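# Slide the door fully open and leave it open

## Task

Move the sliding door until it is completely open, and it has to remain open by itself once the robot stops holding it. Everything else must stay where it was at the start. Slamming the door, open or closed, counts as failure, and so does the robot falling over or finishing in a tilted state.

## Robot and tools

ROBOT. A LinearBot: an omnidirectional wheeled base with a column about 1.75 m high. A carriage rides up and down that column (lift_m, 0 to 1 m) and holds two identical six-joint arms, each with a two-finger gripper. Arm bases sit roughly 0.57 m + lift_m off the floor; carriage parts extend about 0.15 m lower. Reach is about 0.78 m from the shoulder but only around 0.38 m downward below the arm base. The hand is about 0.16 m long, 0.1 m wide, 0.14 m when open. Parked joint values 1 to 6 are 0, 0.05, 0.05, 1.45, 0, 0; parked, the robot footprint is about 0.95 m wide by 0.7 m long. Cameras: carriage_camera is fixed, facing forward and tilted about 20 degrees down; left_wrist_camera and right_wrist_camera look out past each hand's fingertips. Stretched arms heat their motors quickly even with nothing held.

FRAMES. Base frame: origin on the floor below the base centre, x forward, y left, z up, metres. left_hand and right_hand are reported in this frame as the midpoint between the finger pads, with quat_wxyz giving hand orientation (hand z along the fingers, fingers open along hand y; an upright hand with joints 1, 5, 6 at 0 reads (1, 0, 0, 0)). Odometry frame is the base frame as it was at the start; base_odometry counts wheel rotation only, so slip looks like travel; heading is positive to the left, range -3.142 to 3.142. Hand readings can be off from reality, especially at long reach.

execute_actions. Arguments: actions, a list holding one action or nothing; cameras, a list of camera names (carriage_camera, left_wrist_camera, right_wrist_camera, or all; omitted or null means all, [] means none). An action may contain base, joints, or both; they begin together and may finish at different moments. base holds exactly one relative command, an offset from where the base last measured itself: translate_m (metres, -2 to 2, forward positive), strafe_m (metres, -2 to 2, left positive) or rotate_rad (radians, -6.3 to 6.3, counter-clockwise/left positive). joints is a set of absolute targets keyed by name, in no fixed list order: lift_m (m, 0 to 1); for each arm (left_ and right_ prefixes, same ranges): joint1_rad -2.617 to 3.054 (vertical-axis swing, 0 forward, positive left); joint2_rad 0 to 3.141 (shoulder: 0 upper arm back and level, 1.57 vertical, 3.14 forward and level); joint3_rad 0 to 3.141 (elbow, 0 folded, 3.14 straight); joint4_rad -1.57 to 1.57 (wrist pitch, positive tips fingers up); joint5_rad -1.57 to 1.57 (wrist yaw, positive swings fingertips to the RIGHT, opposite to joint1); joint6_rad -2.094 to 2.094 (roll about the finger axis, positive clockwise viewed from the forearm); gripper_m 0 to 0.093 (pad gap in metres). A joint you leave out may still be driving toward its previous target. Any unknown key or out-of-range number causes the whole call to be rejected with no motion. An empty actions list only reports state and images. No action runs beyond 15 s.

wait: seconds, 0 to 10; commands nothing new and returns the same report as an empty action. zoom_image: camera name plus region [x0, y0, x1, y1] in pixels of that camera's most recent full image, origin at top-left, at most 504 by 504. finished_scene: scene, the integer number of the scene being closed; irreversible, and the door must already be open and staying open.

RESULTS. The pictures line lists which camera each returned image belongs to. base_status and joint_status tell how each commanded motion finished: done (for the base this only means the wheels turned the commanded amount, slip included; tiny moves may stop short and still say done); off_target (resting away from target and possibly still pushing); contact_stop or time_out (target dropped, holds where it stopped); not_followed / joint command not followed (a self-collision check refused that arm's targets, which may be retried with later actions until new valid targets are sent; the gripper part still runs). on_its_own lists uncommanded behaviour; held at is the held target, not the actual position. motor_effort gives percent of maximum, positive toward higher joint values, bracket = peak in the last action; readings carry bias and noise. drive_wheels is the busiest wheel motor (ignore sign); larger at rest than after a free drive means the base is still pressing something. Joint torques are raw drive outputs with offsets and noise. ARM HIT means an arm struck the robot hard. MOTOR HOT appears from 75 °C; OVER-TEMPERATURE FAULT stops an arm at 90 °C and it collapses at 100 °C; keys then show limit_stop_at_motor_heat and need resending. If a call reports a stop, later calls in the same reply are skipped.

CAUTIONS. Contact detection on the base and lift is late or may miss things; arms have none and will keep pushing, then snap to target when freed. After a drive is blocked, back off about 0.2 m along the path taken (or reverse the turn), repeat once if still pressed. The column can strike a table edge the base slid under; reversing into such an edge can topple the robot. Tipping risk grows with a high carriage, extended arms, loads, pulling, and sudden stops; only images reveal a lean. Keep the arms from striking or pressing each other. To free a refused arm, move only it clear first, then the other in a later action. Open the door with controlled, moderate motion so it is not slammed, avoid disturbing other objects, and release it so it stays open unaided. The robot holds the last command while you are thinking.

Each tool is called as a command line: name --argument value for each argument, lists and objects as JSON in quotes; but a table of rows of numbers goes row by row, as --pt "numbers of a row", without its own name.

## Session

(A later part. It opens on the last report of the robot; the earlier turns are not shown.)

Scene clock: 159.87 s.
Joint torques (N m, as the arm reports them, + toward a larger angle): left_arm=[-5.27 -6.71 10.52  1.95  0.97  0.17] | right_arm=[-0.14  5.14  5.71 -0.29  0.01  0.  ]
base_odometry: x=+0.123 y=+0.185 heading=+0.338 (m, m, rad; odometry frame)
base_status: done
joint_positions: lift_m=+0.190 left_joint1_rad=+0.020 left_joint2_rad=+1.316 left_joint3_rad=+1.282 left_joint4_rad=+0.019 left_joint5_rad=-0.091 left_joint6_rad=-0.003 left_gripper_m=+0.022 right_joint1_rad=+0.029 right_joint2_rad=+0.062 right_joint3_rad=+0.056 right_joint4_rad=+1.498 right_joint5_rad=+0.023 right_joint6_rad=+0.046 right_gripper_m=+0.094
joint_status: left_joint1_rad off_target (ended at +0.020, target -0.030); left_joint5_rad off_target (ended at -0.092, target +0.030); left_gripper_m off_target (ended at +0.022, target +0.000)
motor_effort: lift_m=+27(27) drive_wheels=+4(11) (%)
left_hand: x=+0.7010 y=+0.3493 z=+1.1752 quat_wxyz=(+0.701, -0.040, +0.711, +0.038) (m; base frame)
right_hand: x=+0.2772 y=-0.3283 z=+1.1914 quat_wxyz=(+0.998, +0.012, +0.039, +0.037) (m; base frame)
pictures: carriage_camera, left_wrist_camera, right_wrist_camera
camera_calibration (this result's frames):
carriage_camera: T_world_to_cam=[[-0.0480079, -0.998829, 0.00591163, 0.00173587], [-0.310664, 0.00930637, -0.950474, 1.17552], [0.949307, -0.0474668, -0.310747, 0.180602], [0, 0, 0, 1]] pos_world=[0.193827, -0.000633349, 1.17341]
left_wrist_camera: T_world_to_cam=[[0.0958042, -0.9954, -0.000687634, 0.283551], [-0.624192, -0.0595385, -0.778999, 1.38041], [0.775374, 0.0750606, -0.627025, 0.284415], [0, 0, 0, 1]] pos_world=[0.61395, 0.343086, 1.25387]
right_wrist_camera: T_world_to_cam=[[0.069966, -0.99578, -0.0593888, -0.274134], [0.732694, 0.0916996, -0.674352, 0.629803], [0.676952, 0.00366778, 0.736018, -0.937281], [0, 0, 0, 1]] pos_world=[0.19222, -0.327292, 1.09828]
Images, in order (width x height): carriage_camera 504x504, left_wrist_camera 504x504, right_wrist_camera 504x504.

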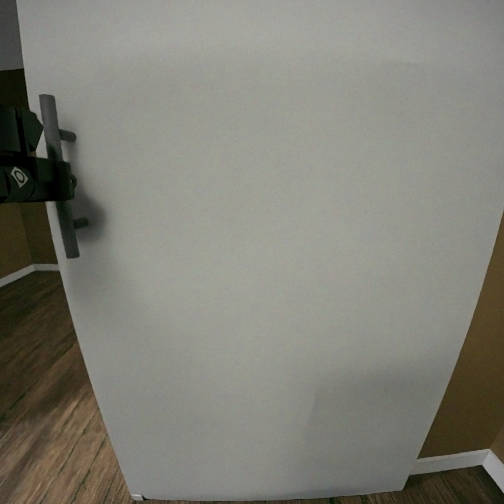

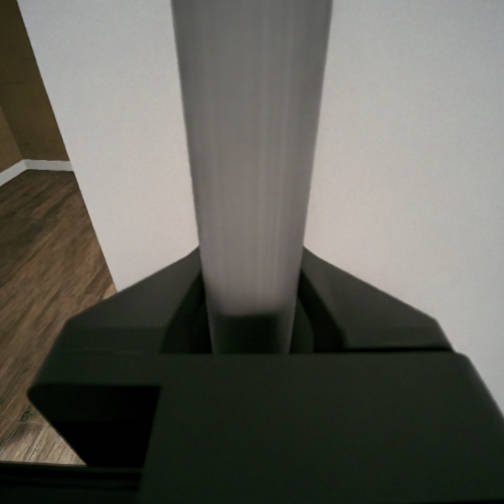

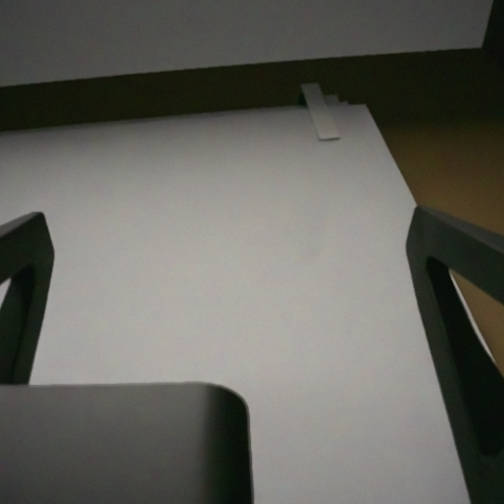

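execute_actions --actions '[{"joints": {"left_joint1_rad": 0.02, "left_joint5_rad": -0.09, "left_gripper_m": 0.093}}]' --cameras '[]'

execute_actions --actions '[{"base": {"translate_m": -0.15}}]'

Scene clock: 165.30 s.
Joint torques (N m, as the arm reports them, + toward a larger angle): left_arm=[-0.8  -6.59 10.51  2.13  0.01  0.06] | right_arm=[-0.16  5.09  5.68 -0.3   0.02  0.  ]
base_odometry: x=+0.123 y=+0.185 heading=+0.337 (m, m, rad; odometry frame)
base_status: not commanded
joint_positions: lift_m=+0.190 left_joint1_rad=+0.025 left_joint2_rad=+1.316 left_joint3_rad=+1.282 left_joint4_rad=+0.001 left_joint5_rad=-0.101 left_joint6_rad=+0.004 left_gripper_m=+0.093 right_joint1_rad=+0.029 right_joint2_rad=+0.062 right_joint3_rad=+0.056 right_joint4_rad=+1.498 right_joint5_rad=+0.023 right_joint6_rad=+0.046 right_gripper_m=+0.094
joint_status: all done
motor_effort: lift_m=+27(27) drive_wheels=+1(4) (%)
left_hand: x=+0.7006 y=+0.3531 z=+1.1707 quat_wxyz=(+0.694, -0.042, +0.717, +0.046) (m; base frame)
right_hand: x=+0.2772 y=-0.3283 z=+1.1914 quat_wxyz=(+0.998, +0.012, +0.039, +0.037) (m; base frame)
pictures: none
No camera images: the call's "cameras" was empty. Leave "cameras" out to get every camera's image.

Scene clock: 167.13 s.
Joint torques (N m, as the arm reports them, + toward a larger angle): left_arm=[-0.82 -6.68 10.55  2.16  0.    0.07] | right_arm=[-0.14  5.12  5.68 -0.3   0.02  0.  ]
base_odometry: x=-0.019 y=+0.135 heading=+0.337 (m, m, rad; odometry frame)
base_status: done
joint_positions: lift_m=+0.190 left_joint1_rad=+0.025 left_joint2_rad=+1.316 left_joint3_rad=+1.282 left_joint4_rad=-0.007 left_joint5_rad=-0.100 left_joint6_rad=+0.004 left_gripper_m=+0.093 right_joint1_rad=+0.029 right_joint2_rad=+0.062 right_joint3_rad=+0.056 right_joint4_rad=+1.498 right_joint5_rad=+0.023 right_joint6_rad=+0.046 right_gripper_m=+0.094
joint_status: not commanded
motor_effort: lift_m=+27(27) drive_wheels=-3(10) (%)
left_hand: x=+0.7006 y=+0.3529 z=+1.1689 quat_wxyz=(+0.691, -0.042, +0.720, +0.046) (m; base frame)
right_hand: x=+0.2772 y=-0.3283 z=+1.1914 quat_wxyz=(+0.998, +0.012, +0.039, +0.037) (m; base frame)
pictures: carriage_camera, left_wrist_camera, right_wrist_camera
camera_calibration (this result's frames):
carriage_camera: T_world_to_cam=[[-0.0480079, -0.998829, 0.00591163, 0.00173587], [-0.310664, 0.00930637, -0.950474, 1.17552], [0.949307, -0.0474668, -0.310747, 0.180602], [0, 0, 0, 1]] pos_world=[0.193827, -0.000633349, 1.17341]
left_wrist_camera: T_world_to_cam=[[0.108742, -0.994017, -0.010244, 0.288829], [-0.644037, -0.0625979, -0.762429, 1.371], [0.757226, 0.0895053, -0.646991, 0.311479], [0, 0, 0, 1]] pos_world=[0.615708, 0.345043, 1.24977]
right_wrist_camera: T_world_to_cam=[[0.069966, -0.99578, -0.0593888, -0.274134], [0.732694, 0.0916996, -0.674352, 0.629803], [0.676952, 0.00366778, 0.736018, -0.937281], [0, 0, 0, 1]] pos_world=[0.19222, -0.327292, 1.09828]
Images, in order (width x height): carriage_camera 504x504, left_wrist_camera 504x504, right_wrist_camera 504x504.

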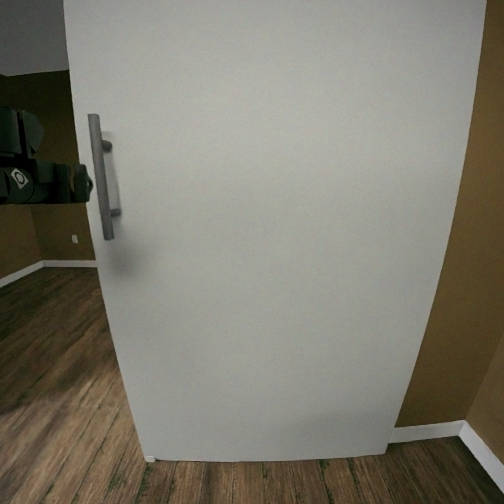

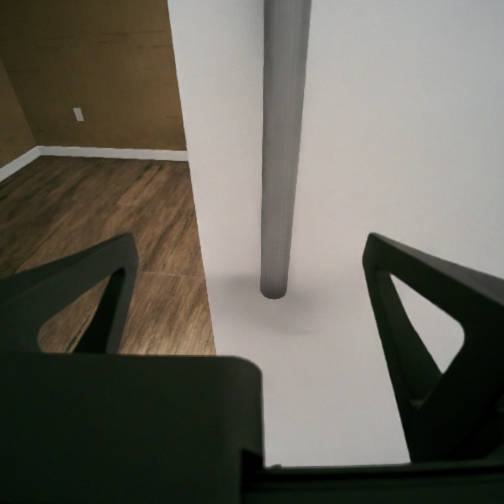

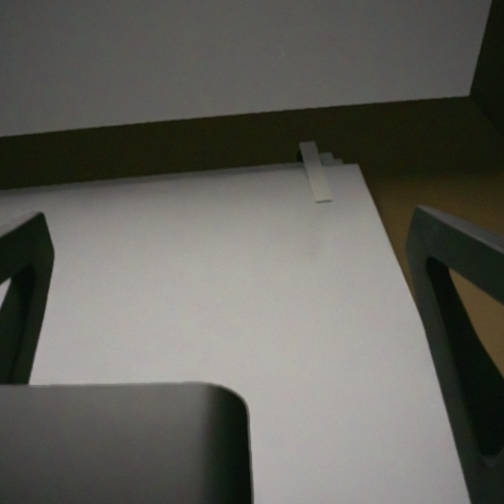

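The door is fully open against its stop and the gripper is clear. Finishing scene 1.

finished_scene --scene 1

The scene is finished: the task was done.


## Next scene

The same job, from a new start.

execute_actions --actions '[]'

Scene clock: 0.00 s.
Joint torques (N m, as the arm reports them, + toward a larger angle): no reading
base_odometry: x=+0.000 y=+0.000 heading=+0.000 (m, m, rad; odometry frame)
base_status: not commanded
joint_positions: lift_m=+0.302 left_joint1_rad=-0.020 left_joint2_rad=+0.042 left_joint3_rad=+0.046 left_joint4_rad=+1.479 left_joint5_rad=-0.039 left_joint6_rad=+0.006 left_gripper_m=+0.095 right_joint1_rad=+0.018 right_joint2_rad=+0.054 right_joint3_rad=+0.039 right_joint4_rad=+1.446 right_joint5_rad=+0.020 right_joint6_rad=+0.021 right_gripper_m=+0.094
joint_status: not commanded
motor_effort: lift_m=+30 drive_wheels=+3 (%)
left_hand: x=+0.2787 y=+0.3311 z=+1.3006 quat_wxyz=(+0.999, -0.019, +0.044, -0.006) (m; base frame)
right_hand: x=+0.2924 y=-0.3278 z=+1.2979 quat_wxyz=(+0.997, +0.010, +0.069, +0.019) (m; base frame)
pictures: carriage_camera, left_wrist_camera, right_wrist_camera
camera_calibration (this result's frames):
carriage_camera: T_world_to_cam=[[-0.0480079, -0.998829, 0.00591163, 0.00107208], [-0.310664, 0.00930637, -0.950474, 1.28224], [0.949307, -0.0474668, -0.310747, 0.215495], [0, 0, 0, 1]] pos_world=[0.193827, -0.000633349, 1.2857]
left_wrist_camera: T_world_to_cam=[[-0.00854236, -0.999702, 0.0228604, 0.305883], [0.73014, -0.0218561, -0.682948, 0.698483], [0.683244, 0.0108573, 0.730109, -1.02632], [0, 0, 0, 1]] pos_world=[0.19385, 0.332201, 1.21936]
right_wrist_camera: T_world_to_cam=[[0.0315593, -0.997965, -0.055411, -0.262962], [0.692856, 0.0618003, -0.718423, 0.749521], [0.720385, -0.0157189, 0.693396, -0.989676], [0, 0, 0, 1]] pos_world=[0.201937, -0.324304, 1.21014]
Images, in order (width x height): carriage_camera 504x504, left_wrist_camera 504x504, right_wrist_camera 504x504.

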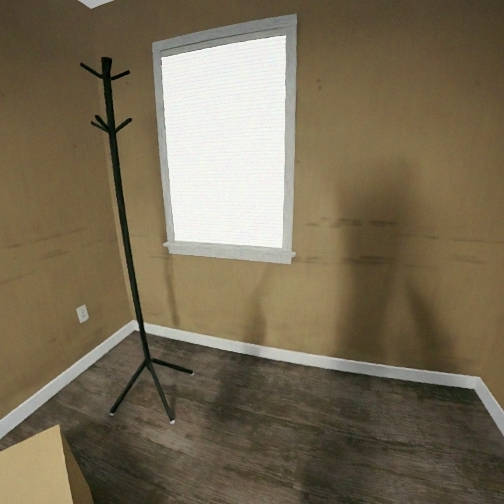

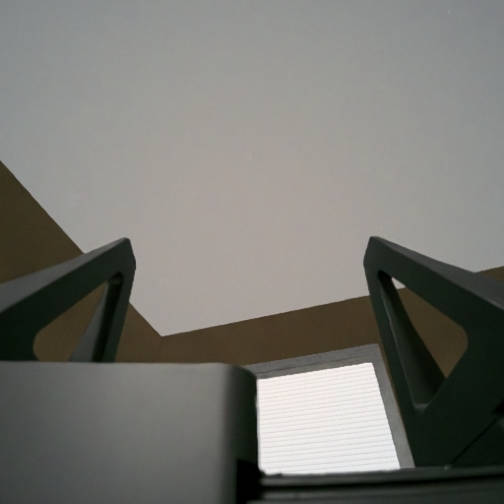

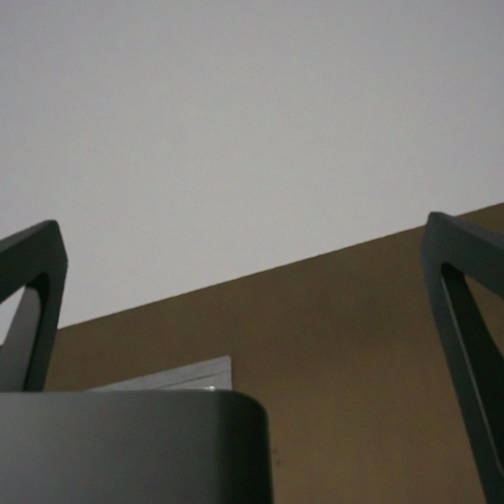

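execute_actions --actions '[{"base": {"rotate_rad": -2.0}}]'

Scene clock: 14.83 s.
Joint torques (N m, as the arm reports them, + toward a larger angle): left_arm=[-0.29  4.26  6.65 -0.23 -0.08 -0.02] | right_arm=[-0.11  5.1   5.89 -0.17  0.05  0.  ]
base_odometry: x=+0.000 y=+0.000 heading=-2.000 (m, m, rad; odometry frame)
base_status: done
joint_positions: lift_m=+0.302 left_joint1_rad=-0.020 left_joint2_rad=+0.042 left_joint3_rad=+0.046 left_joint4_rad=+1.477 left_joint5_rad=-0.039 left_joint6_rad=+0.006 left_gripper_m=+0.095 right_joint1_rad=+0.018 right_joint2_rad=+0.054 right_joint3_rad=+0.039 right_joint4_rad=+1.446 right_joint5_rad=+0.020 right_joint6_rad=+0.021 right_gripper_m=+0.094
joint_status: not commanded
motor_effort: lift_m=+30(30) drive_wheels=+5(14) (%)
left_hand: x=+0.2790 y=+0.3311 z=+1.3006 quat_wxyz=(+0.999, -0.019, +0.045, -0.006) (m; base frame)
right_hand: x=+0.2924 y=-0.3278 z=+1.2979 quat_wxyz=(+0.997, +0.010, +0.069, +0.019) (m; base frame)
pictures: carriage_camera, left_wrist_camera, right_wrist_camera
camera_calibration (this result's frames):
carriage_camera: T_world_to_cam=[[-0.0480079, -0.998829, 0.00591163, 0.00107208], [-0.310664, 0.00930637, -0.950474, 1.28224], [0.949307, -0.0474668, -0.310747, 0.215495], [0, 0, 0, 1]] pos_world=[0.193827, -0.000633349, 1.2857]
left_wrist_camera: T_world_to_cam=[[-0.00851621, -0.999703, 0.0228476, 0.30589], [0.729358, -0.0218407, -0.683783, 0.699561], [0.684079, 0.0108409, 0.729327, -1.0257], [0, 0, 0, 1]] pos_world=[0.194037, 0.332197, 1.21943]
right_wrist_camera: T_world_to_cam=[[0.0315593, -0.997965, -0.055411, -0.262962], [0.692856, 0.0618003, -0.718423, 0.749521], [0.720385, -0.0157189, 0.693396, -0.989676], [0, 0, 0, 1]] pos_world=[0.201937, -0.324304, 1.21014]
Images, in order (width x height): carriage_camera 504x504, left_wrist_camera 504x504, right_wrist_camera 504x504.

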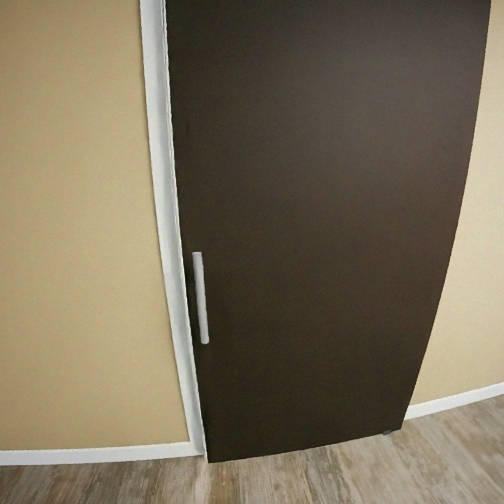

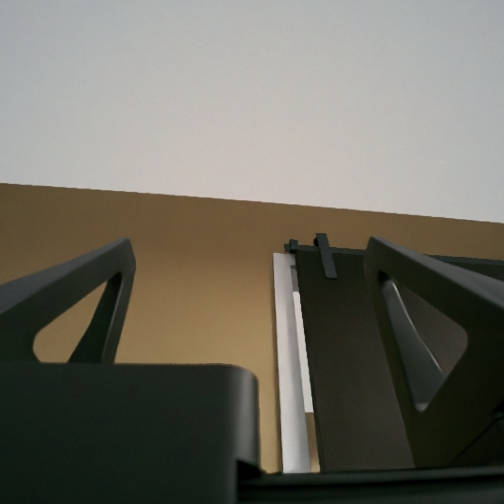

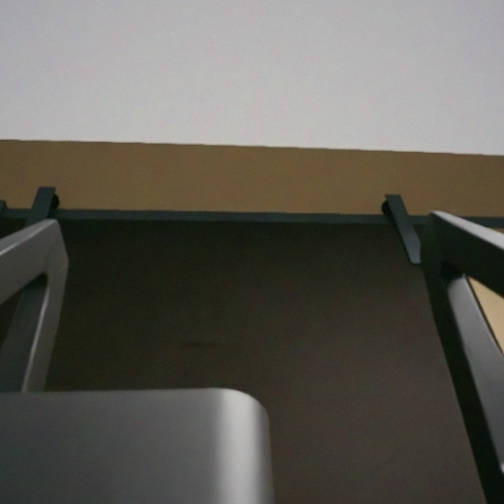

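execute_actions --actions '[{"base": {"rotate_rad": 0.09}, "joints": {"lift_m": 0.0, "left_joint1_rad": 0.0, "left_joint2_rad": 1.3, "left_joint3_rad": 1.3, "left_joint4_rad": 0.0, "left_joint5_rad": 0.0}}]' --cameras '[]'

execute_actions --actions '[{"base": {"strafe_m": -0.28}}]' --cameras '["carriage_camera", "left_wrist_camera"]'

Scene clock: 48.80 s.
Joint torques (N m, as the arm reports them, + toward a larger angle): left_arm=[ 0.54 -4.89 11.88  2.33 -0.05 -0.03] | right_arm=[-0.12  5.07  5.85 -0.15  0.06  0.  ]
base_odometry: x=+0.000 y=+0.000 heading=-1.910 (m, m, rad; odometry frame)
base_status: done
joint_positions: lift_m=+0.003 left_joint1_rad=-0.009 left_joint2_rad=+1.298 left_joint3_rad=+1.267 left_joint4_rad=-0.021 left_joint5_rad=-0.006 left_joint6_rad=+0.006 left_gripper_m=+0.095 right_joint1_rad=+0.018 right_joint2_rad=+0.054 right_joint3_rad=+0.039 right_joint4_rad=+1.446 right_joint5_rad=+0.020 right_joint6_rad=+0.021 right_gripper_m=+0.094
joint_status: all done
joint sent to its limit — the command would take lift_m past its lower limit, so that joint was sent only as far as its limit.
motor_effort: lift_m=+26(26) drive_wheels=-6(10) (%)
left_hand: x=+0.6973 y=+0.3219 z=+0.9776 quat_wxyz=(+0.688, +0.004, +0.726, +0.001) (m; base frame)
right_hand: x=+0.2924 y=-0.3278 z=+0.9982 quat_wxyz=(+0.997, +0.010, +0.069, +0.019) (m; base frame)
pictures: none
No camera images: the call's "cameras" was empty. Leave "cameras" out to get every camera's image.

Scene clock: 51.20 s.
Joint torques (N m, as the arm reports them, + toward a larger angle): left_arm=[ 0.48 -5.04 11.65  2.28 -0.04 -0.03] | right_arm=[-0.12  5.07  5.92 -0.16  0.06 -0.01]
base_odometry: x=-0.264 y=+0.093 heading=-1.911 (m, m, rad; odometry frame)
base_status: done
joint_positions: lift_m=+0.003 left_joint1_rad=-0.009 left_joint2_rad=+1.298 left_joint3_rad=+1.267 left_joint4_rad=-0.018 left_joint5_rad=-0.005 left_joint6_rad=+0.006 left_gripper_m=+0.095 right_joint1_rad=+0.018 right_joint2_rad=+0.054 right_joint3_rad=+0.039 right_joint4_rad=+1.446 right_joint5_rad=+0.020 right_joint6_rad=+0.021 right_gripper_m=+0.094
joint_status: not commanded
motor_effort: lift_m=+26(26) drive_wheels=-7(15) (%)
left_hand: x=+0.6974 y=+0.3218 z=+0.9783 quat_wxyz=(+0.689, +0.004, +0.725, +0.001) (m; base frame)
right_hand: x=+0.2924 y=-0.3278 z=+0.9982 quat_wxyz=(+0.997, +0.010, +0.069, +0.019) (m; base frame)
pictures: carriage_camera, left_wrist_camera
camera_calibration (this result's frames):
carriage_camera: T_world_to_cam=[[-0.0480079, -0.998829, 0.00591163, 0.00284364], [-0.310664, 0.00930637, -0.950474, 0.997411], [0.949307, -0.0474668, -0.310747, 0.122372], [0, 0, 0, 1]] pos_world=[0.193827, -0.000633349, 0.986024]
left_wrist_camera: T_world_to_cam=[[-0.0193144, -0.999776, -0.00863834, 0.345859], [-0.65444, 0.0191738, -0.755871, 1.19623], [0.755867, -0.00894587, -0.654664, 0.23352], [0, 0, 0, 1]] pos_world=[0.613029, 0.324935, 1.06006]
Images, in order (width x height): carriage_camera 504x504, left_wrist_camera 504x504.

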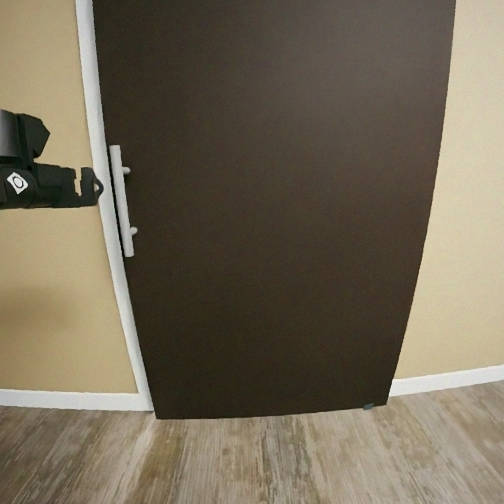

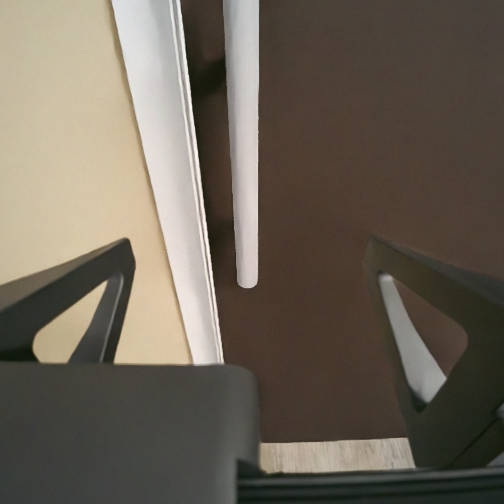

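execute_actions --actions '[{"base": {"translate_m": 0.17}}]' --cameras '["carriage_camera", "left_wrist_camera"]'

Scene clock: 59.80 s.
Joint torques (N m, as the arm reports them, + toward a larger angle): left_arm=[ 0.46 -4.96 11.72  2.29 -0.06 -0.03] | right_arm=[-0.1   5.07  5.89 -0.18  0.05  0.  ]
base_odometry: x=-0.321 y=-0.067 heading=-1.911 (m, m, rad; odometry frame)
base_status: done
joint_positions: lift_m=+0.003 left_joint1_rad=-0.009 left_joint2_rad=+1.298 left_joint3_rad=+1.267 left_joint4_rad=-0.015 left_joint5_rad=-0.005 left_joint6_rad=+0.006 left_gripper_m=+0.095 right_joint1_rad=+0.018 right_joint2_rad=+0.054 right_joint3_rad=+0.039 right_joint4_rad=+1.447 right_joint5_rad=+0.020 right_joint6_rad=+0.021 right_gripper_m=+0.094
joint_status: not commanded
motor_effort: lift_m=+26(26) drive_wheels=-5(10) (%)
left_hand: x=+0.6974 y=+0.3218 z=+0.9791 quat_wxyz=(+0.690, +0.004, +0.723, +0.001) (m; base frame)
right_hand: x=+0.2922 y=-0.3278 z=+0.9983 quat_wxyz=(+0.997, +0.010, +0.069, +0.019) (m; base frame)
pictures: carriage_camera, left_wrist_camera
camera_calibration (this result's frames):
carriage_camera: T_world_to_cam=[[-0.0480079, -0.998829, 0.00591163, 0.00284364], [-0.310664, 0.00930637, -0.950474, 0.997411], [0.949307, -0.0474668, -0.310747, 0.122372], [0, 0, 0, 1]] pos_world=[0.193827, -0.000633349, 0.986024]
left_wrist_camera: T_world_to_cam=[[-0.0192846, -0.999776, -0.0086735, 0.345881], [-0.651841, 0.0191503, -0.758113, 1.19728], [0.75811, -0.0089662, -0.652065, 0.229939], [0, 0, 0, 1]] pos_world=[0.612789, 0.324937, 1.06061]
Images, in order (width x height): carriage_camera 504x504, left_wrist_camera 504x504.

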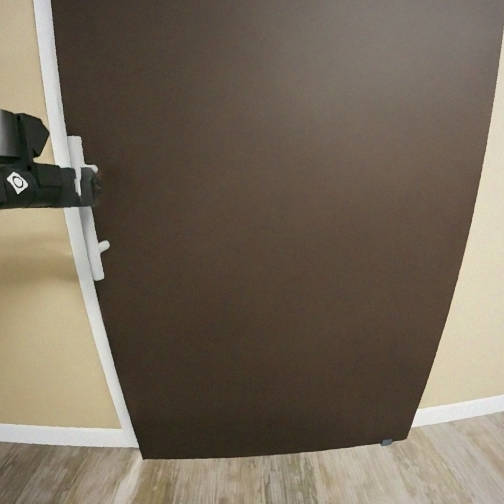

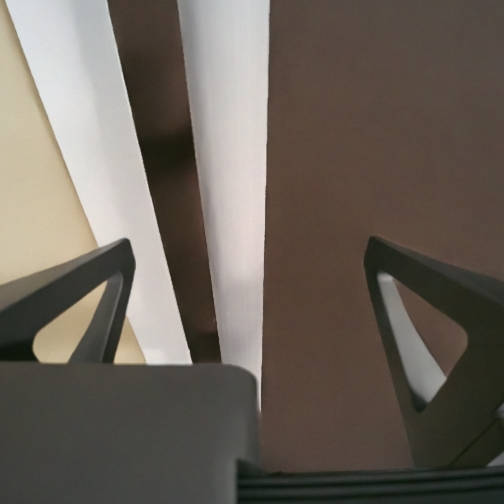

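execute_actions --actions '[{"base": {"translate_m": 0.025}}]' --cameras '[]'

execute_actions --actions '[{"joints": {"left_gripper_m": 0.0}}]' --cameras '["left_wrist_camera"]'

Scene clock: 66.53 s.
Joint torques (N m, as the arm reports them, + toward a larger angle): left_arm=[ 0.61 -4.97 11.67  2.24 -0.05 -0.03] | right_arm=[-0.11  5.04  5.9  -0.17  0.05  0.  ]
base_odometry: x=-0.329 y=-0.090 heading=-1.912 (m, m, rad; odometry frame)
base_status: done
joint_positions: lift_m=+0.003 left_joint1_rad=-0.009 left_joint2_rad=+1.298 left_joint3_rad=+1.267 left_joint4_rad=-0.013 left_joint5_rad=-0.005 left_joint6_rad=+0.006 left_gripper_m=+0.095 right_joint1_rad=+0.018 right_joint2_rad=+0.054 right_joint3_rad=+0.039 right_joint4_rad=+1.448 right_joint5_rad=+0.020 right_joint6_rad=+0.021 right_gripper_m=+0.094
joint_status: not commanded
motor_effort: lift_m=+26(26) drive_wheels=-4(11) (%)
left_hand: x=+0.6974 y=+0.3218 z=+0.9795 quat_wxyz=(+0.691, +0.004, +0.723, +0.001) (m; base frame)
right_hand: x=+0.2921 y=-0.3278 z=+0.9983 quat_wxyz=(+0.997, +0.010, +0.069, +0.019) (m; base frame)
pictures: none
No camera images: the call's "cameras" was empty. Leave "cameras" out to get every camera's image.

Scene clock: 67.27 s.
Joint torques (N m, as the arm reports them, + toward a larger angle): left_arm=[-0.44 -5.2  11.72  2.28  0.07  0.  ] | right_arm=[-0.11  5.04  5.93 -0.17  0.05  0.  ]
base_odometry: x=-0.329 y=-0.090 heading=-1.912 (m, m, rad; odometry frame)
base_status: not commanded
joint_positions: lift_m=+0.003 left_joint1_rad=+0.000 left_joint2_rad=+1.298 left_joint3_rad=+1.267 left_joint4_rad=-0.012 left_joint5_rad=-0.018 left_joint6_rad=+0.005 left_gripper_m=+0.024 right_joint1_rad=+0.018 right_joint2_rad=+0.054 right_joint3_rad=+0.039 right_joint4_rad=+1.448 right_joint5_rad=+0.020 right_joint6_rad=+0.021 right_gripper_m=+0.094
joint_status: left_gripper_m off_target (ended at +0.024, target +0.000)
motor_effort: lift_m=+26(26) drive_wheels=-4(4) (%)
left_hand: x=+0.6974 y=+0.3281 z=+0.9799 quat_wxyz=(+0.691, -0.005, +0.722, +0.008) (m; base frame)
right_hand: x=+0.2921 y=-0.3278 z=+0.9983 quat_wxyz=(+0.997, +0.010, +0.069, +0.019) (m; base frame)
pictures: left_wrist_camera
camera_calibration (this result's frames):
left_wrist_camera: T_world_to_cam=[[0.00291976, -0.999966, -0.00774521, 0.335823], [-0.649771, 0.00399024, -0.760119, 1.20324], [0.760124, 0.00725198, -0.649737, 0.221465], [0, 0, 0, 1]] pos_world=[0.612508, 0.329405, 1.0611]
Images, in order (width x height): left_wrist_camera 504x504.

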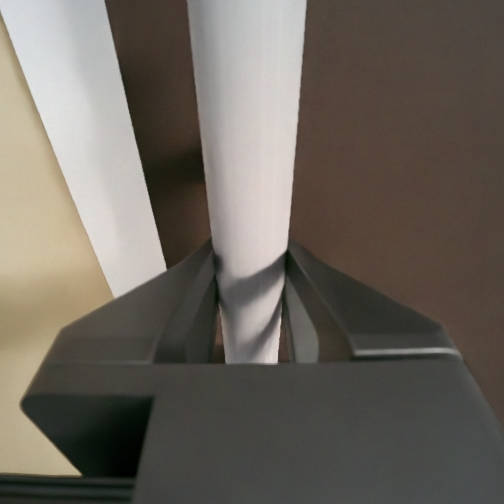

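execute_actions --actions '[{"base": {"strafe_m": -0.7}, "joints": {"left_joint1_rad": -0.01, "left_joint5_rad": 0.01, "left_gripper_m": 0.0}}]'

Scene clock: 76.50 s.
Joint torques (N m, as the arm reports them, + toward a larger angle): left_arm=[ 5.47 -5.94 10.35  2.42 -1.42  0.03] | right_arm=[-0.11  5.09  5.89 -0.17  0.05  0.  ]
base_odometry: x=-0.989 y=+0.144 heading=-1.912 (m, m, rad; odometry frame)
base_status: done
joint_positions: lift_m=+0.003 left_joint1_rad=-0.071 left_joint2_rad=+1.308 left_joint3_rad=+1.282 left_joint4_rad=-0.027 left_joint5_rad=+0.166 left_joint6_rad=+0.004 left_gripper_m=+0.024 right_joint1_rad=+0.018 right_joint2_rad=+0.054 right_joint3_rad=+0.039 right_joint4_rad=+1.448 right_joint5_rad=+0.020 right_joint6_rad=+0.021 right_gripper_m=+0.094
joint_status: left_joint1_rad off_target (ended at -0.071, target -0.010); left_joint5_rad off_target (ended at +0.166, target +0.010); left_gripper_m off_target (ended at +0.024, target +0.000)
motor_effort: lift_m=+26(26) drive_wheels=-5(22) (%)
left_hand: x=+0.6941 y=+0.2653 z=+0.9797 quat_wxyz=(+0.683, +0.084, +0.721, -0.083) (m; base frame)
right_hand: x=+0.2921 y=-0.3278 z=+0.9983 quat_wxyz=(+0.997, +0.010, +0.069, +0.019) (m; base frame)
pictures: carriage_camera, left_wrist_camera, right_wrist_camera
camera_calibration (this result's frames):
carriage_camera: T_world_to_cam=[[-0.0480079, -0.998829, 0.00591163, 0.00284364], [-0.310664, 0.00930637, -0.950474, 0.997411], [0.949307, -0.0474668, -0.310747, 0.122372], [0, 0, 0, 1]] pos_world=[0.193827, -0.000633349, 0.986023]
left_wrist_camera: T_world_to_cam=[[-0.249379, -0.968401, 0.00309682, 0.429211], [-0.636154, 0.161408, -0.75449, 1.14444], [0.730149, -0.190124, -0.656304, 0.30392], [0, 0, 0, 1]] pos_world=[0.613167, 0.28871, 1.0616]
right_wrist_camera: T_world_to_cam=[[0.0316227, -0.997964, -0.0553949, -0.279595], [0.693677, 0.0618148, -0.717628, 0.533421], [0.719591, -0.0157329, 0.69422, -0.782304], [0, 0, 0, 1]] pos_world=[0.201759, -0.324307, 0.910401]
Images, in order (width x height): carriage_camera 504x504, left_wrist_camera 504x504, right_wrist_camera 504x504.

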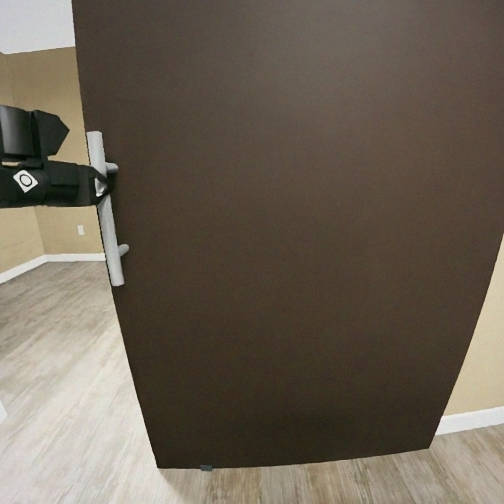

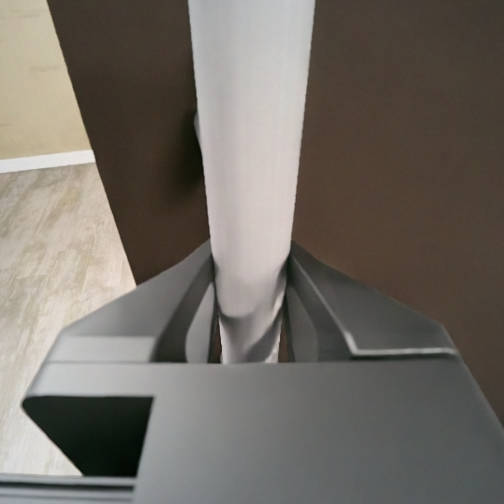

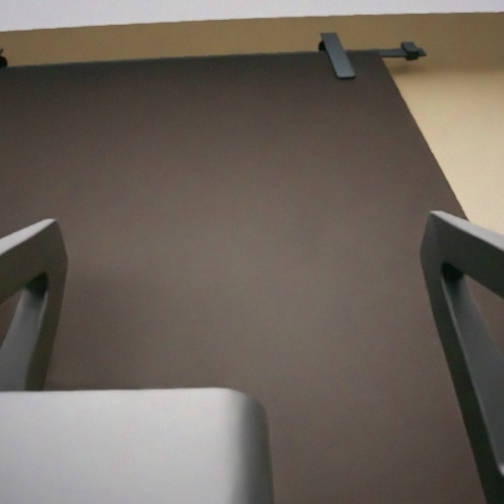

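execute_actions --actions '[{"base": {"strafe_m": -0.14}, "joints": {"left_joint1_rad": -0.02, "left_joint5_rad": 0.02, "left_gripper_m": 0.0}}]'

Scene clock: 83.77 s.
Joint torques (N m, as the arm reports them, + toward a larger angle): left_arm=[-2.16 -6.85 10.29  2.26  0.6   0.08] | right_arm=[-0.09  5.05  5.86 -0.17  0.05  0.  ]
base_odometry: x=-1.121 y=+0.190 heading=-1.912 (m, m, rad; odometry frame)
base_status: done
joint_positions: lift_m=+0.003 left_joint1_rad=-0.003 left_joint2_rad=+1.317 left_joint3_rad=+1.282 left_joint4_rad=-0.014 left_joint5_rad=-0.057 left_joint6_rad=-0.005 left_gripper_m=+0.024 right_joint1_rad=+0.018 right_joint2_rad=+0.054 right_joint3_rad=+0.039 right_joint4_rad=+1.448 right_joint5_rad=+0.020 right_joint6_rad=+0.021 right_gripper_m=+0.094
joint_status: left_joint5_rad off_target (ended at -0.057, target +0.020); left_gripper_m off_target (ended at +0.024, target +0.000); the others done
motor_effort: lift_m=+26(26) drive_wheels=+1(12) (%)
left_hand: x=+0.7020 y=+0.3336 z=+0.9792 quat_wxyz=(+0.690, -0.021, +0.724, +0.018) (m; base frame)
right_hand: x=+0.2921 y=-0.3278 z=+0.9983 quat_wxyz=(+0.997, +0.010, +0.069, +0.019) (m; base frame)
pictures: carriage_camera, left_wrist_camera, right_wrist_camera
camera_calibration (this result's frames):
carriage_camera: T_world_to_cam=[[-0.0480079, -0.998829, 0.00591163, 0.00284364], [-0.310664, 0.00930637, -0.950474, 0.997411], [0.949307, -0.0474668, -0.310747, 0.122372], [0, 0, 0, 1]] pos_world=[0.193827, -0.000633349, 0.986023]
left_wrist_camera: T_world_to_cam=[[0.0399091, -0.999203, -0.00013966, 0.307696], [-0.65286, -0.02597, -0.757033, 1.21477], [0.756426, 0.0303037, -0.653377, 0.215987], [0, 0, 0, 1]] pos_world=[0.61742, 0.332453, 1.06079]
right_wrist_camera: T_world_to_cam=[[0.0316227, -0.997964, -0.0553949, -0.279595], [0.693677, 0.0618148, -0.717628, 0.533421], [0.719591, -0.0157329, 0.69422, -0.782304], [0, 0, 0, 1]] pos_world=[0.201759, -0.324307, 0.910401]
Images, in order (width x height): carriage_camera 504x504, left_wrist_camera 504x504, right_wrist_camera 504x504.

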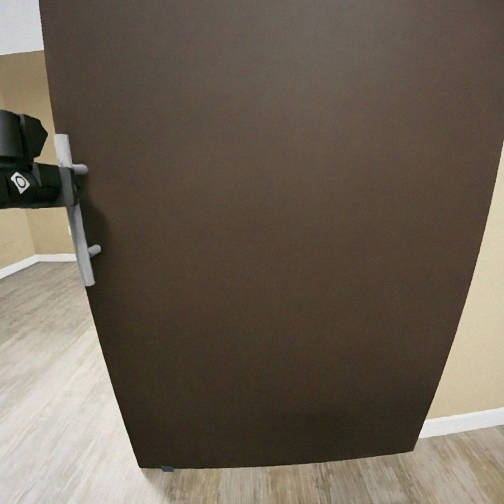

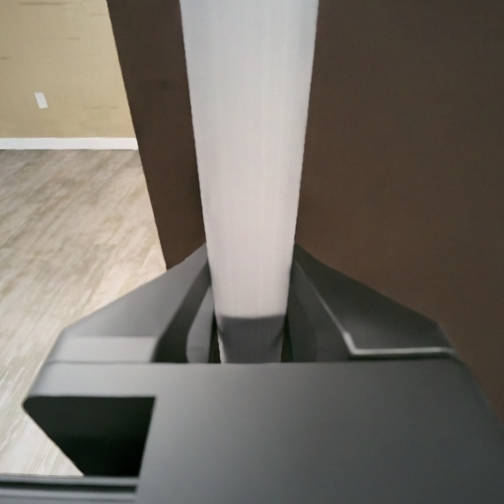

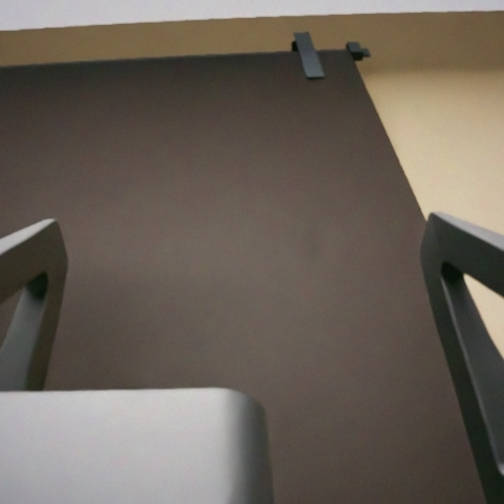

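execute_actions --actions '[{"base": {"strafe_m": -0.08}, "joints": {"left_joint1_rad": -0.03, "left_joint5_rad": 0.03, "left_gripper_m": 0.0}}]'

Scene clock: 89.83 s.
Joint torques (N m, as the arm reports them, + toward a larger angle): left_arm=[-2.03 -7.2  10.35  2.17  0.75  0.1 ] | right_arm=[-0.1   5.08  5.9  -0.17  0.05  0.  ]
base_odometry: x=-1.197 y=+0.217 heading=-1.911 (m, m, rad; odometry frame)
base_status: done
joint_positions: lift_m=+0.003 left_joint1_rad=-0.012 left_joint2_rad=+1.322 left_joint3_rad=+1.282 left_joint4_rad=-0.006 left_joint5_rad=-0.068 left_joint6_rad=-0.006 left_gripper_m=+0.023 right_joint1_rad=+0.018 right_joint2_rad=+0.054 right_joint3_rad=+0.039 right_joint4_rad=+1.448 right_joint5_rad=+0.020 right_joint6_rad=+0.021 right_gripper_m=+0.094
joint_status: left_joint5_rad off_target (ended at -0.068, target +0.030); left_gripper_m off_target (ended at +0.023, target +0.000); the others done
motor_effort: lift_m=+26(26) drive_wheels=+2(15) (%)
left_hand: x=+0.7035 y=+0.3310 z=+0.9791 quat_wxyz=(+0.691, -0.021, +0.723, +0.018) (m; base frame)
right_hand: x=+0.2921 y=-0.3278 z=+0.9983 quat_wxyz=(+0.997, +0.010, +0.069, +0.019) (m; base frame)
pictures: carriage_camera, left_wrist_camera, right_wrist_camera
camera_calibration (this result's frames):
carriage_camera: T_world_to_cam=[[-0.0480079, -0.998829, 0.00591163, 0.00284364], [-0.310664, 0.00930637, -0.950474, 0.997411], [0.949307, -0.0474668, -0.310747, 0.122372], [0, 0, 0, 1]] pos_world=[0.193827, -0.000633349, 0.986023]
left_wrist_camera: T_world_to_cam=[[0.0403317, -0.999186, 0.000665501, 0.303871], [-0.650485, -0.0267621, -0.759047, 1.21616], [0.758447, 0.0301808, -0.651035, 0.211141], [0, 0, 0, 1]] pos_world=[0.618698, 0.329798, 1.06038]
right_wrist_camera: T_world_to_cam=[[0.0316227, -0.997964, -0.0553949, -0.279595], [0.693677, 0.0618148, -0.717628, 0.533421], [0.719591, -0.0157329, 0.69422, -0.782304], [0, 0, 0, 1]] pos_world=[0.201759, -0.324307, 0.910401]
Images, in order (width x height): carriage_camera 504x504, left_wrist_camera 504x504, right_wrist_camera 504x504.

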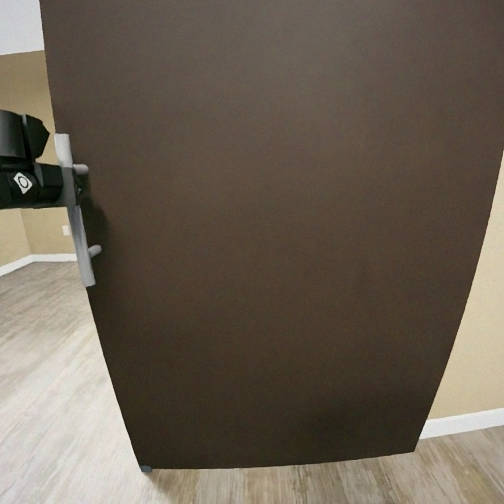

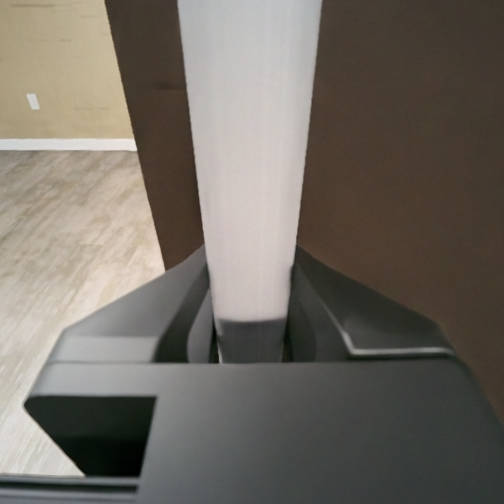

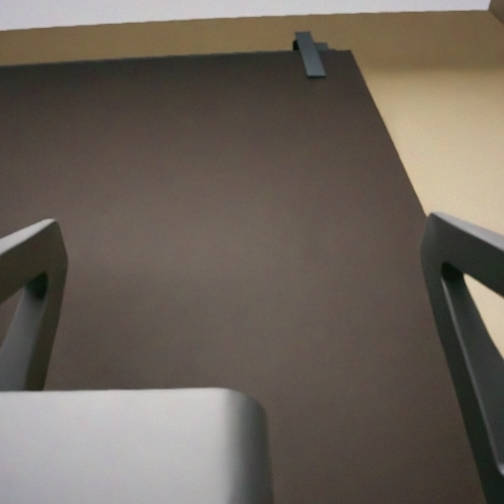

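execute_actions --actions '[]' --cameras '["right_wrist_camera"]'

Scene clock: 92.83 s.
Joint torques (N m, as the arm reports them, + toward a larger angle): left_arm=[-2.02 -7.24 10.31  2.18  0.76  0.09] | right_arm=[-0.09  5.08  5.89 -0.17  0.05  0.  ]
base_odometry: x=-1.197 y=+0.217 heading=-1.911 (m, m, rad; odometry frame)
base_status: done
joint_positions: lift_m=+0.003 left_joint1_rad=-0.012 left_joint2_rad=+1.322 left_joint3_rad=+1.282 left_joint4_rad=-0.005 left_joint5_rad=-0.068 left_joint6_rad=-0.006 left_gripper_m=+0.023 right_joint1_rad=+0.018 right_joint2_rad=+0.054 right_joint3_rad=+0.039 right_joint4_rad=+1.448 right_joint5_rad=+0.020 right_joint6_rad=+0.021 right_gripper_m=+0.094
joint_status: left_joint5_rad off_target (ended at -0.068, target +0.030); left_gripper_m off_target (ended at +0.023, target +0.000); the others done
motor_effort: lift_m=+26(26) drive_wheels=+2(15) (%)
left_hand: x=+0.7035 y=+0.3310 z=+0.9791 quat_wxyz=(+0.691, -0.021, +0.723, +0.018) (m; base frame)
right_hand: x=+0.2921 y=-0.3278 z=+0.9983 quat_wxyz=(+0.997, +0.010, +0.069, +0.019) (m; base frame)
pictures: right_wrist_camera
camera_calibration (this result's frames):
right_wrist_camera: T_world_to_cam=[[0.0316227, -0.997964, -0.0553949, -0.279595], [0.693677, 0.0618148, -0.717628, 0.533421], [0.719591, -0.0157329, 0.69422, -0.782304], [0, 0, 0, 1]] pos_world=[0.201759, -0.324307, 0.910401]
Images, in order (width x height): right_wrist_camera 504x504.

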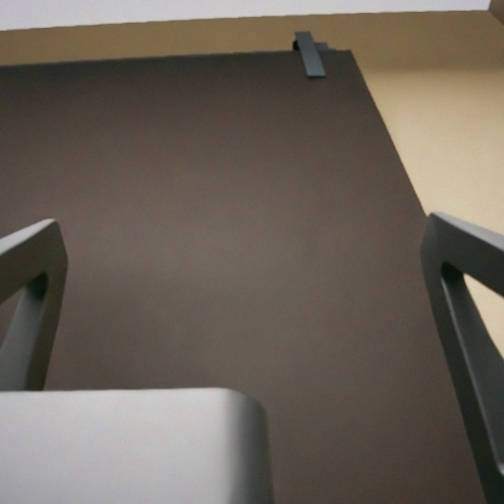

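The arm is holding steady against resistance, so the door is at its end stop. I'll release the handle and back off.

execute_actions --actions '[{"joints": {"left_joint1_rad": -0.012, "left_joint5_rad": -0.068, "left_gripper_m": 0.093}}]' --cameras '[]'

execute_actions --actions '[{"base": {"translate_m": -0.15}}]'

Scene clock: 98.53 s.
Joint torques (N m, as the arm reports them, + toward a larger angle): left_arm=[-0.44 -7.35 10.3   2.18  0.    0.08] | right_arm=[-0.1   5.1   5.89 -0.18  0.05  0.01]
base_odometry: x=-1.197 y=+0.217 heading=-1.911 (m, m, rad; odometry frame)
base_status: not commanded
joint_positions: lift_m=+0.003 left_joint1_rad=-0.011 left_joint2_rad=+1.322 left_joint3_rad=+1.282 left_joint4_rad=-0.005 left_joint5_rad=-0.078 left_joint6_rad=-0.002 left_gripper_m=+0.093 right_joint1_rad=+0.018 right_joint2_rad=+0.054 right_joint3_rad=+0.039 right_joint4_rad=+1.448 right_joint5_rad=+0.020 right_joint6_rad=+0.021 right_gripper_m=+0.094
joint_status: all done
motor_effort: lift_m=+26(26) drive_wheels=+1(2) (%)
left_hand: x=+0.7034 y=+0.3335 z=+0.9792 quat_wxyz=(+0.691, -0.024, +0.722, +0.024) (m; base frame)
right_hand: x=+0.2921 y=-0.3278 z=+0.9983 quat_wxyz=(+0.997, +0.010, +0.069, +0.019) (m; base frame)
pictures: none
No camera images: the call's "cameras" was empty. Leave "cameras" out to get every camera's image.

Scene clock: 100.43 s.
Joint torques (N m, as the arm reports them, + toward a larger angle): left_arm=[-0.45 -6.91 10.4   2.16 -0.01  0.06] | right_arm=[-0.09  5.1   5.84 -0.17  0.05  0.  ]
base_odometry: x=-1.147 y=+0.358 heading=-1.912 (m, m, rad; odometry frame)
base_status: done
joint_positions: lift_m=+0.003 left_joint1_rad=-0.011 left_joint2_rad=+1.319 left_joint3_rad=+1.282 left_joint4_rad=-0.008 left_joint5_rad=-0.078 left_joint6_rad=-0.002 left_gripper_m=+0.093 right_joint1_rad=+0.018 right_joint2_rad=+0.054 right_joint3_rad=+0.039 right_joint4_rad=+1.447 right_joint5_rad=+0.020 right_joint6_rad=+0.021 right_gripper_m=+0.094
joint_status: not commanded
motor_effort: lift_m=+26(26) drive_wheels=-3(9) (%)
left_hand: x=+0.7026 y=+0.3333 z=+0.9797 quat_wxyz=(+0.691, -0.024, +0.722, +0.023) (m; base frame)
right_hand: x=+0.2922 y=-0.3278 z=+0.9983 quat_wxyz=(+0.997, +0.010, +0.069, +0.019) (m; base frame)
pictures: carriage_camera, left_wrist_camera, right_wrist_camera
camera_calibration (this result's frames):
carriage_camera: T_world_to_cam=[[-0.0480079, -0.998829, 0.00591163, 0.00284364], [-0.310664, 0.00930637, -0.950474, 0.997411], [0.949307, -0.0474668, -0.310747, 0.122372], [0, 0, 0, 1]] pos_world=[0.193827, -0.000633349, 0.986023]
left_wrist_camera: T_world_to_cam=[[0.0515832, -0.998662, -0.00354724, 0.302347], [-0.649754, -0.0308635, -0.759518, 1.21745], [0.758392, 0.0414832, -0.650477, 0.207935], [0, 0, 0, 1]] pos_world=[0.61775, 0.330891, 1.061]
right_wrist_camera: T_world_to_cam=[[0.0316015, -0.997964, -0.0554003, -0.279586], [0.693404, 0.0618099, -0.717893, 0.533691], [0.719856, -0.0157282, 0.693945, -0.782164], [0, 0, 0, 1]] pos_world=[0.201818, -0.324306, 0.910423]
Images, in order (width x height): carriage_camera 504x504, left_wrist_camera 504x504, right_wrist_camera 504x504.

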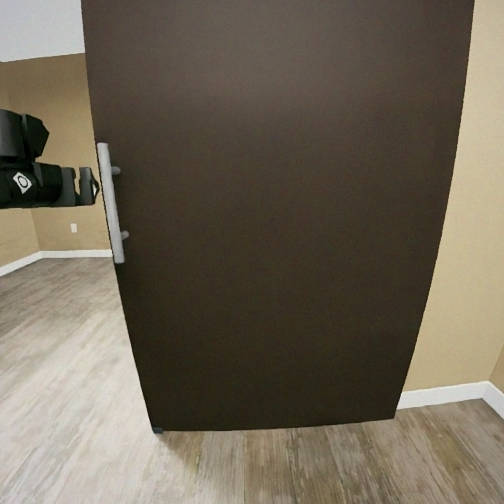

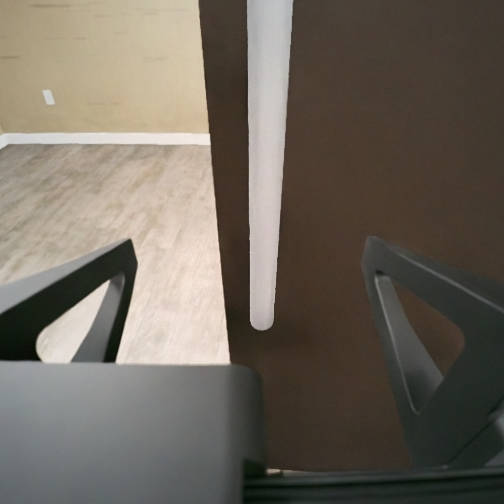

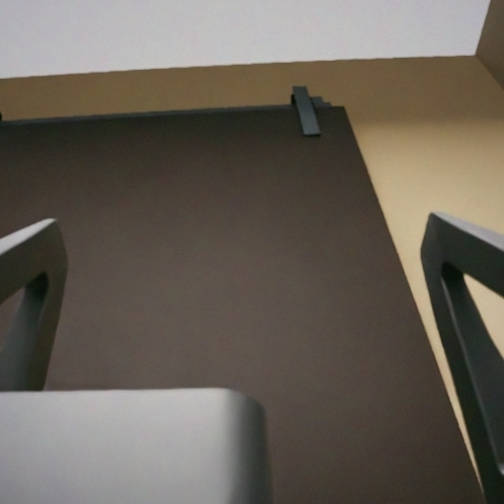

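The door is fully open and stays there without the robot. Finishing scene 2.

finished_scene --scene 2

The scene is finished: the task was done.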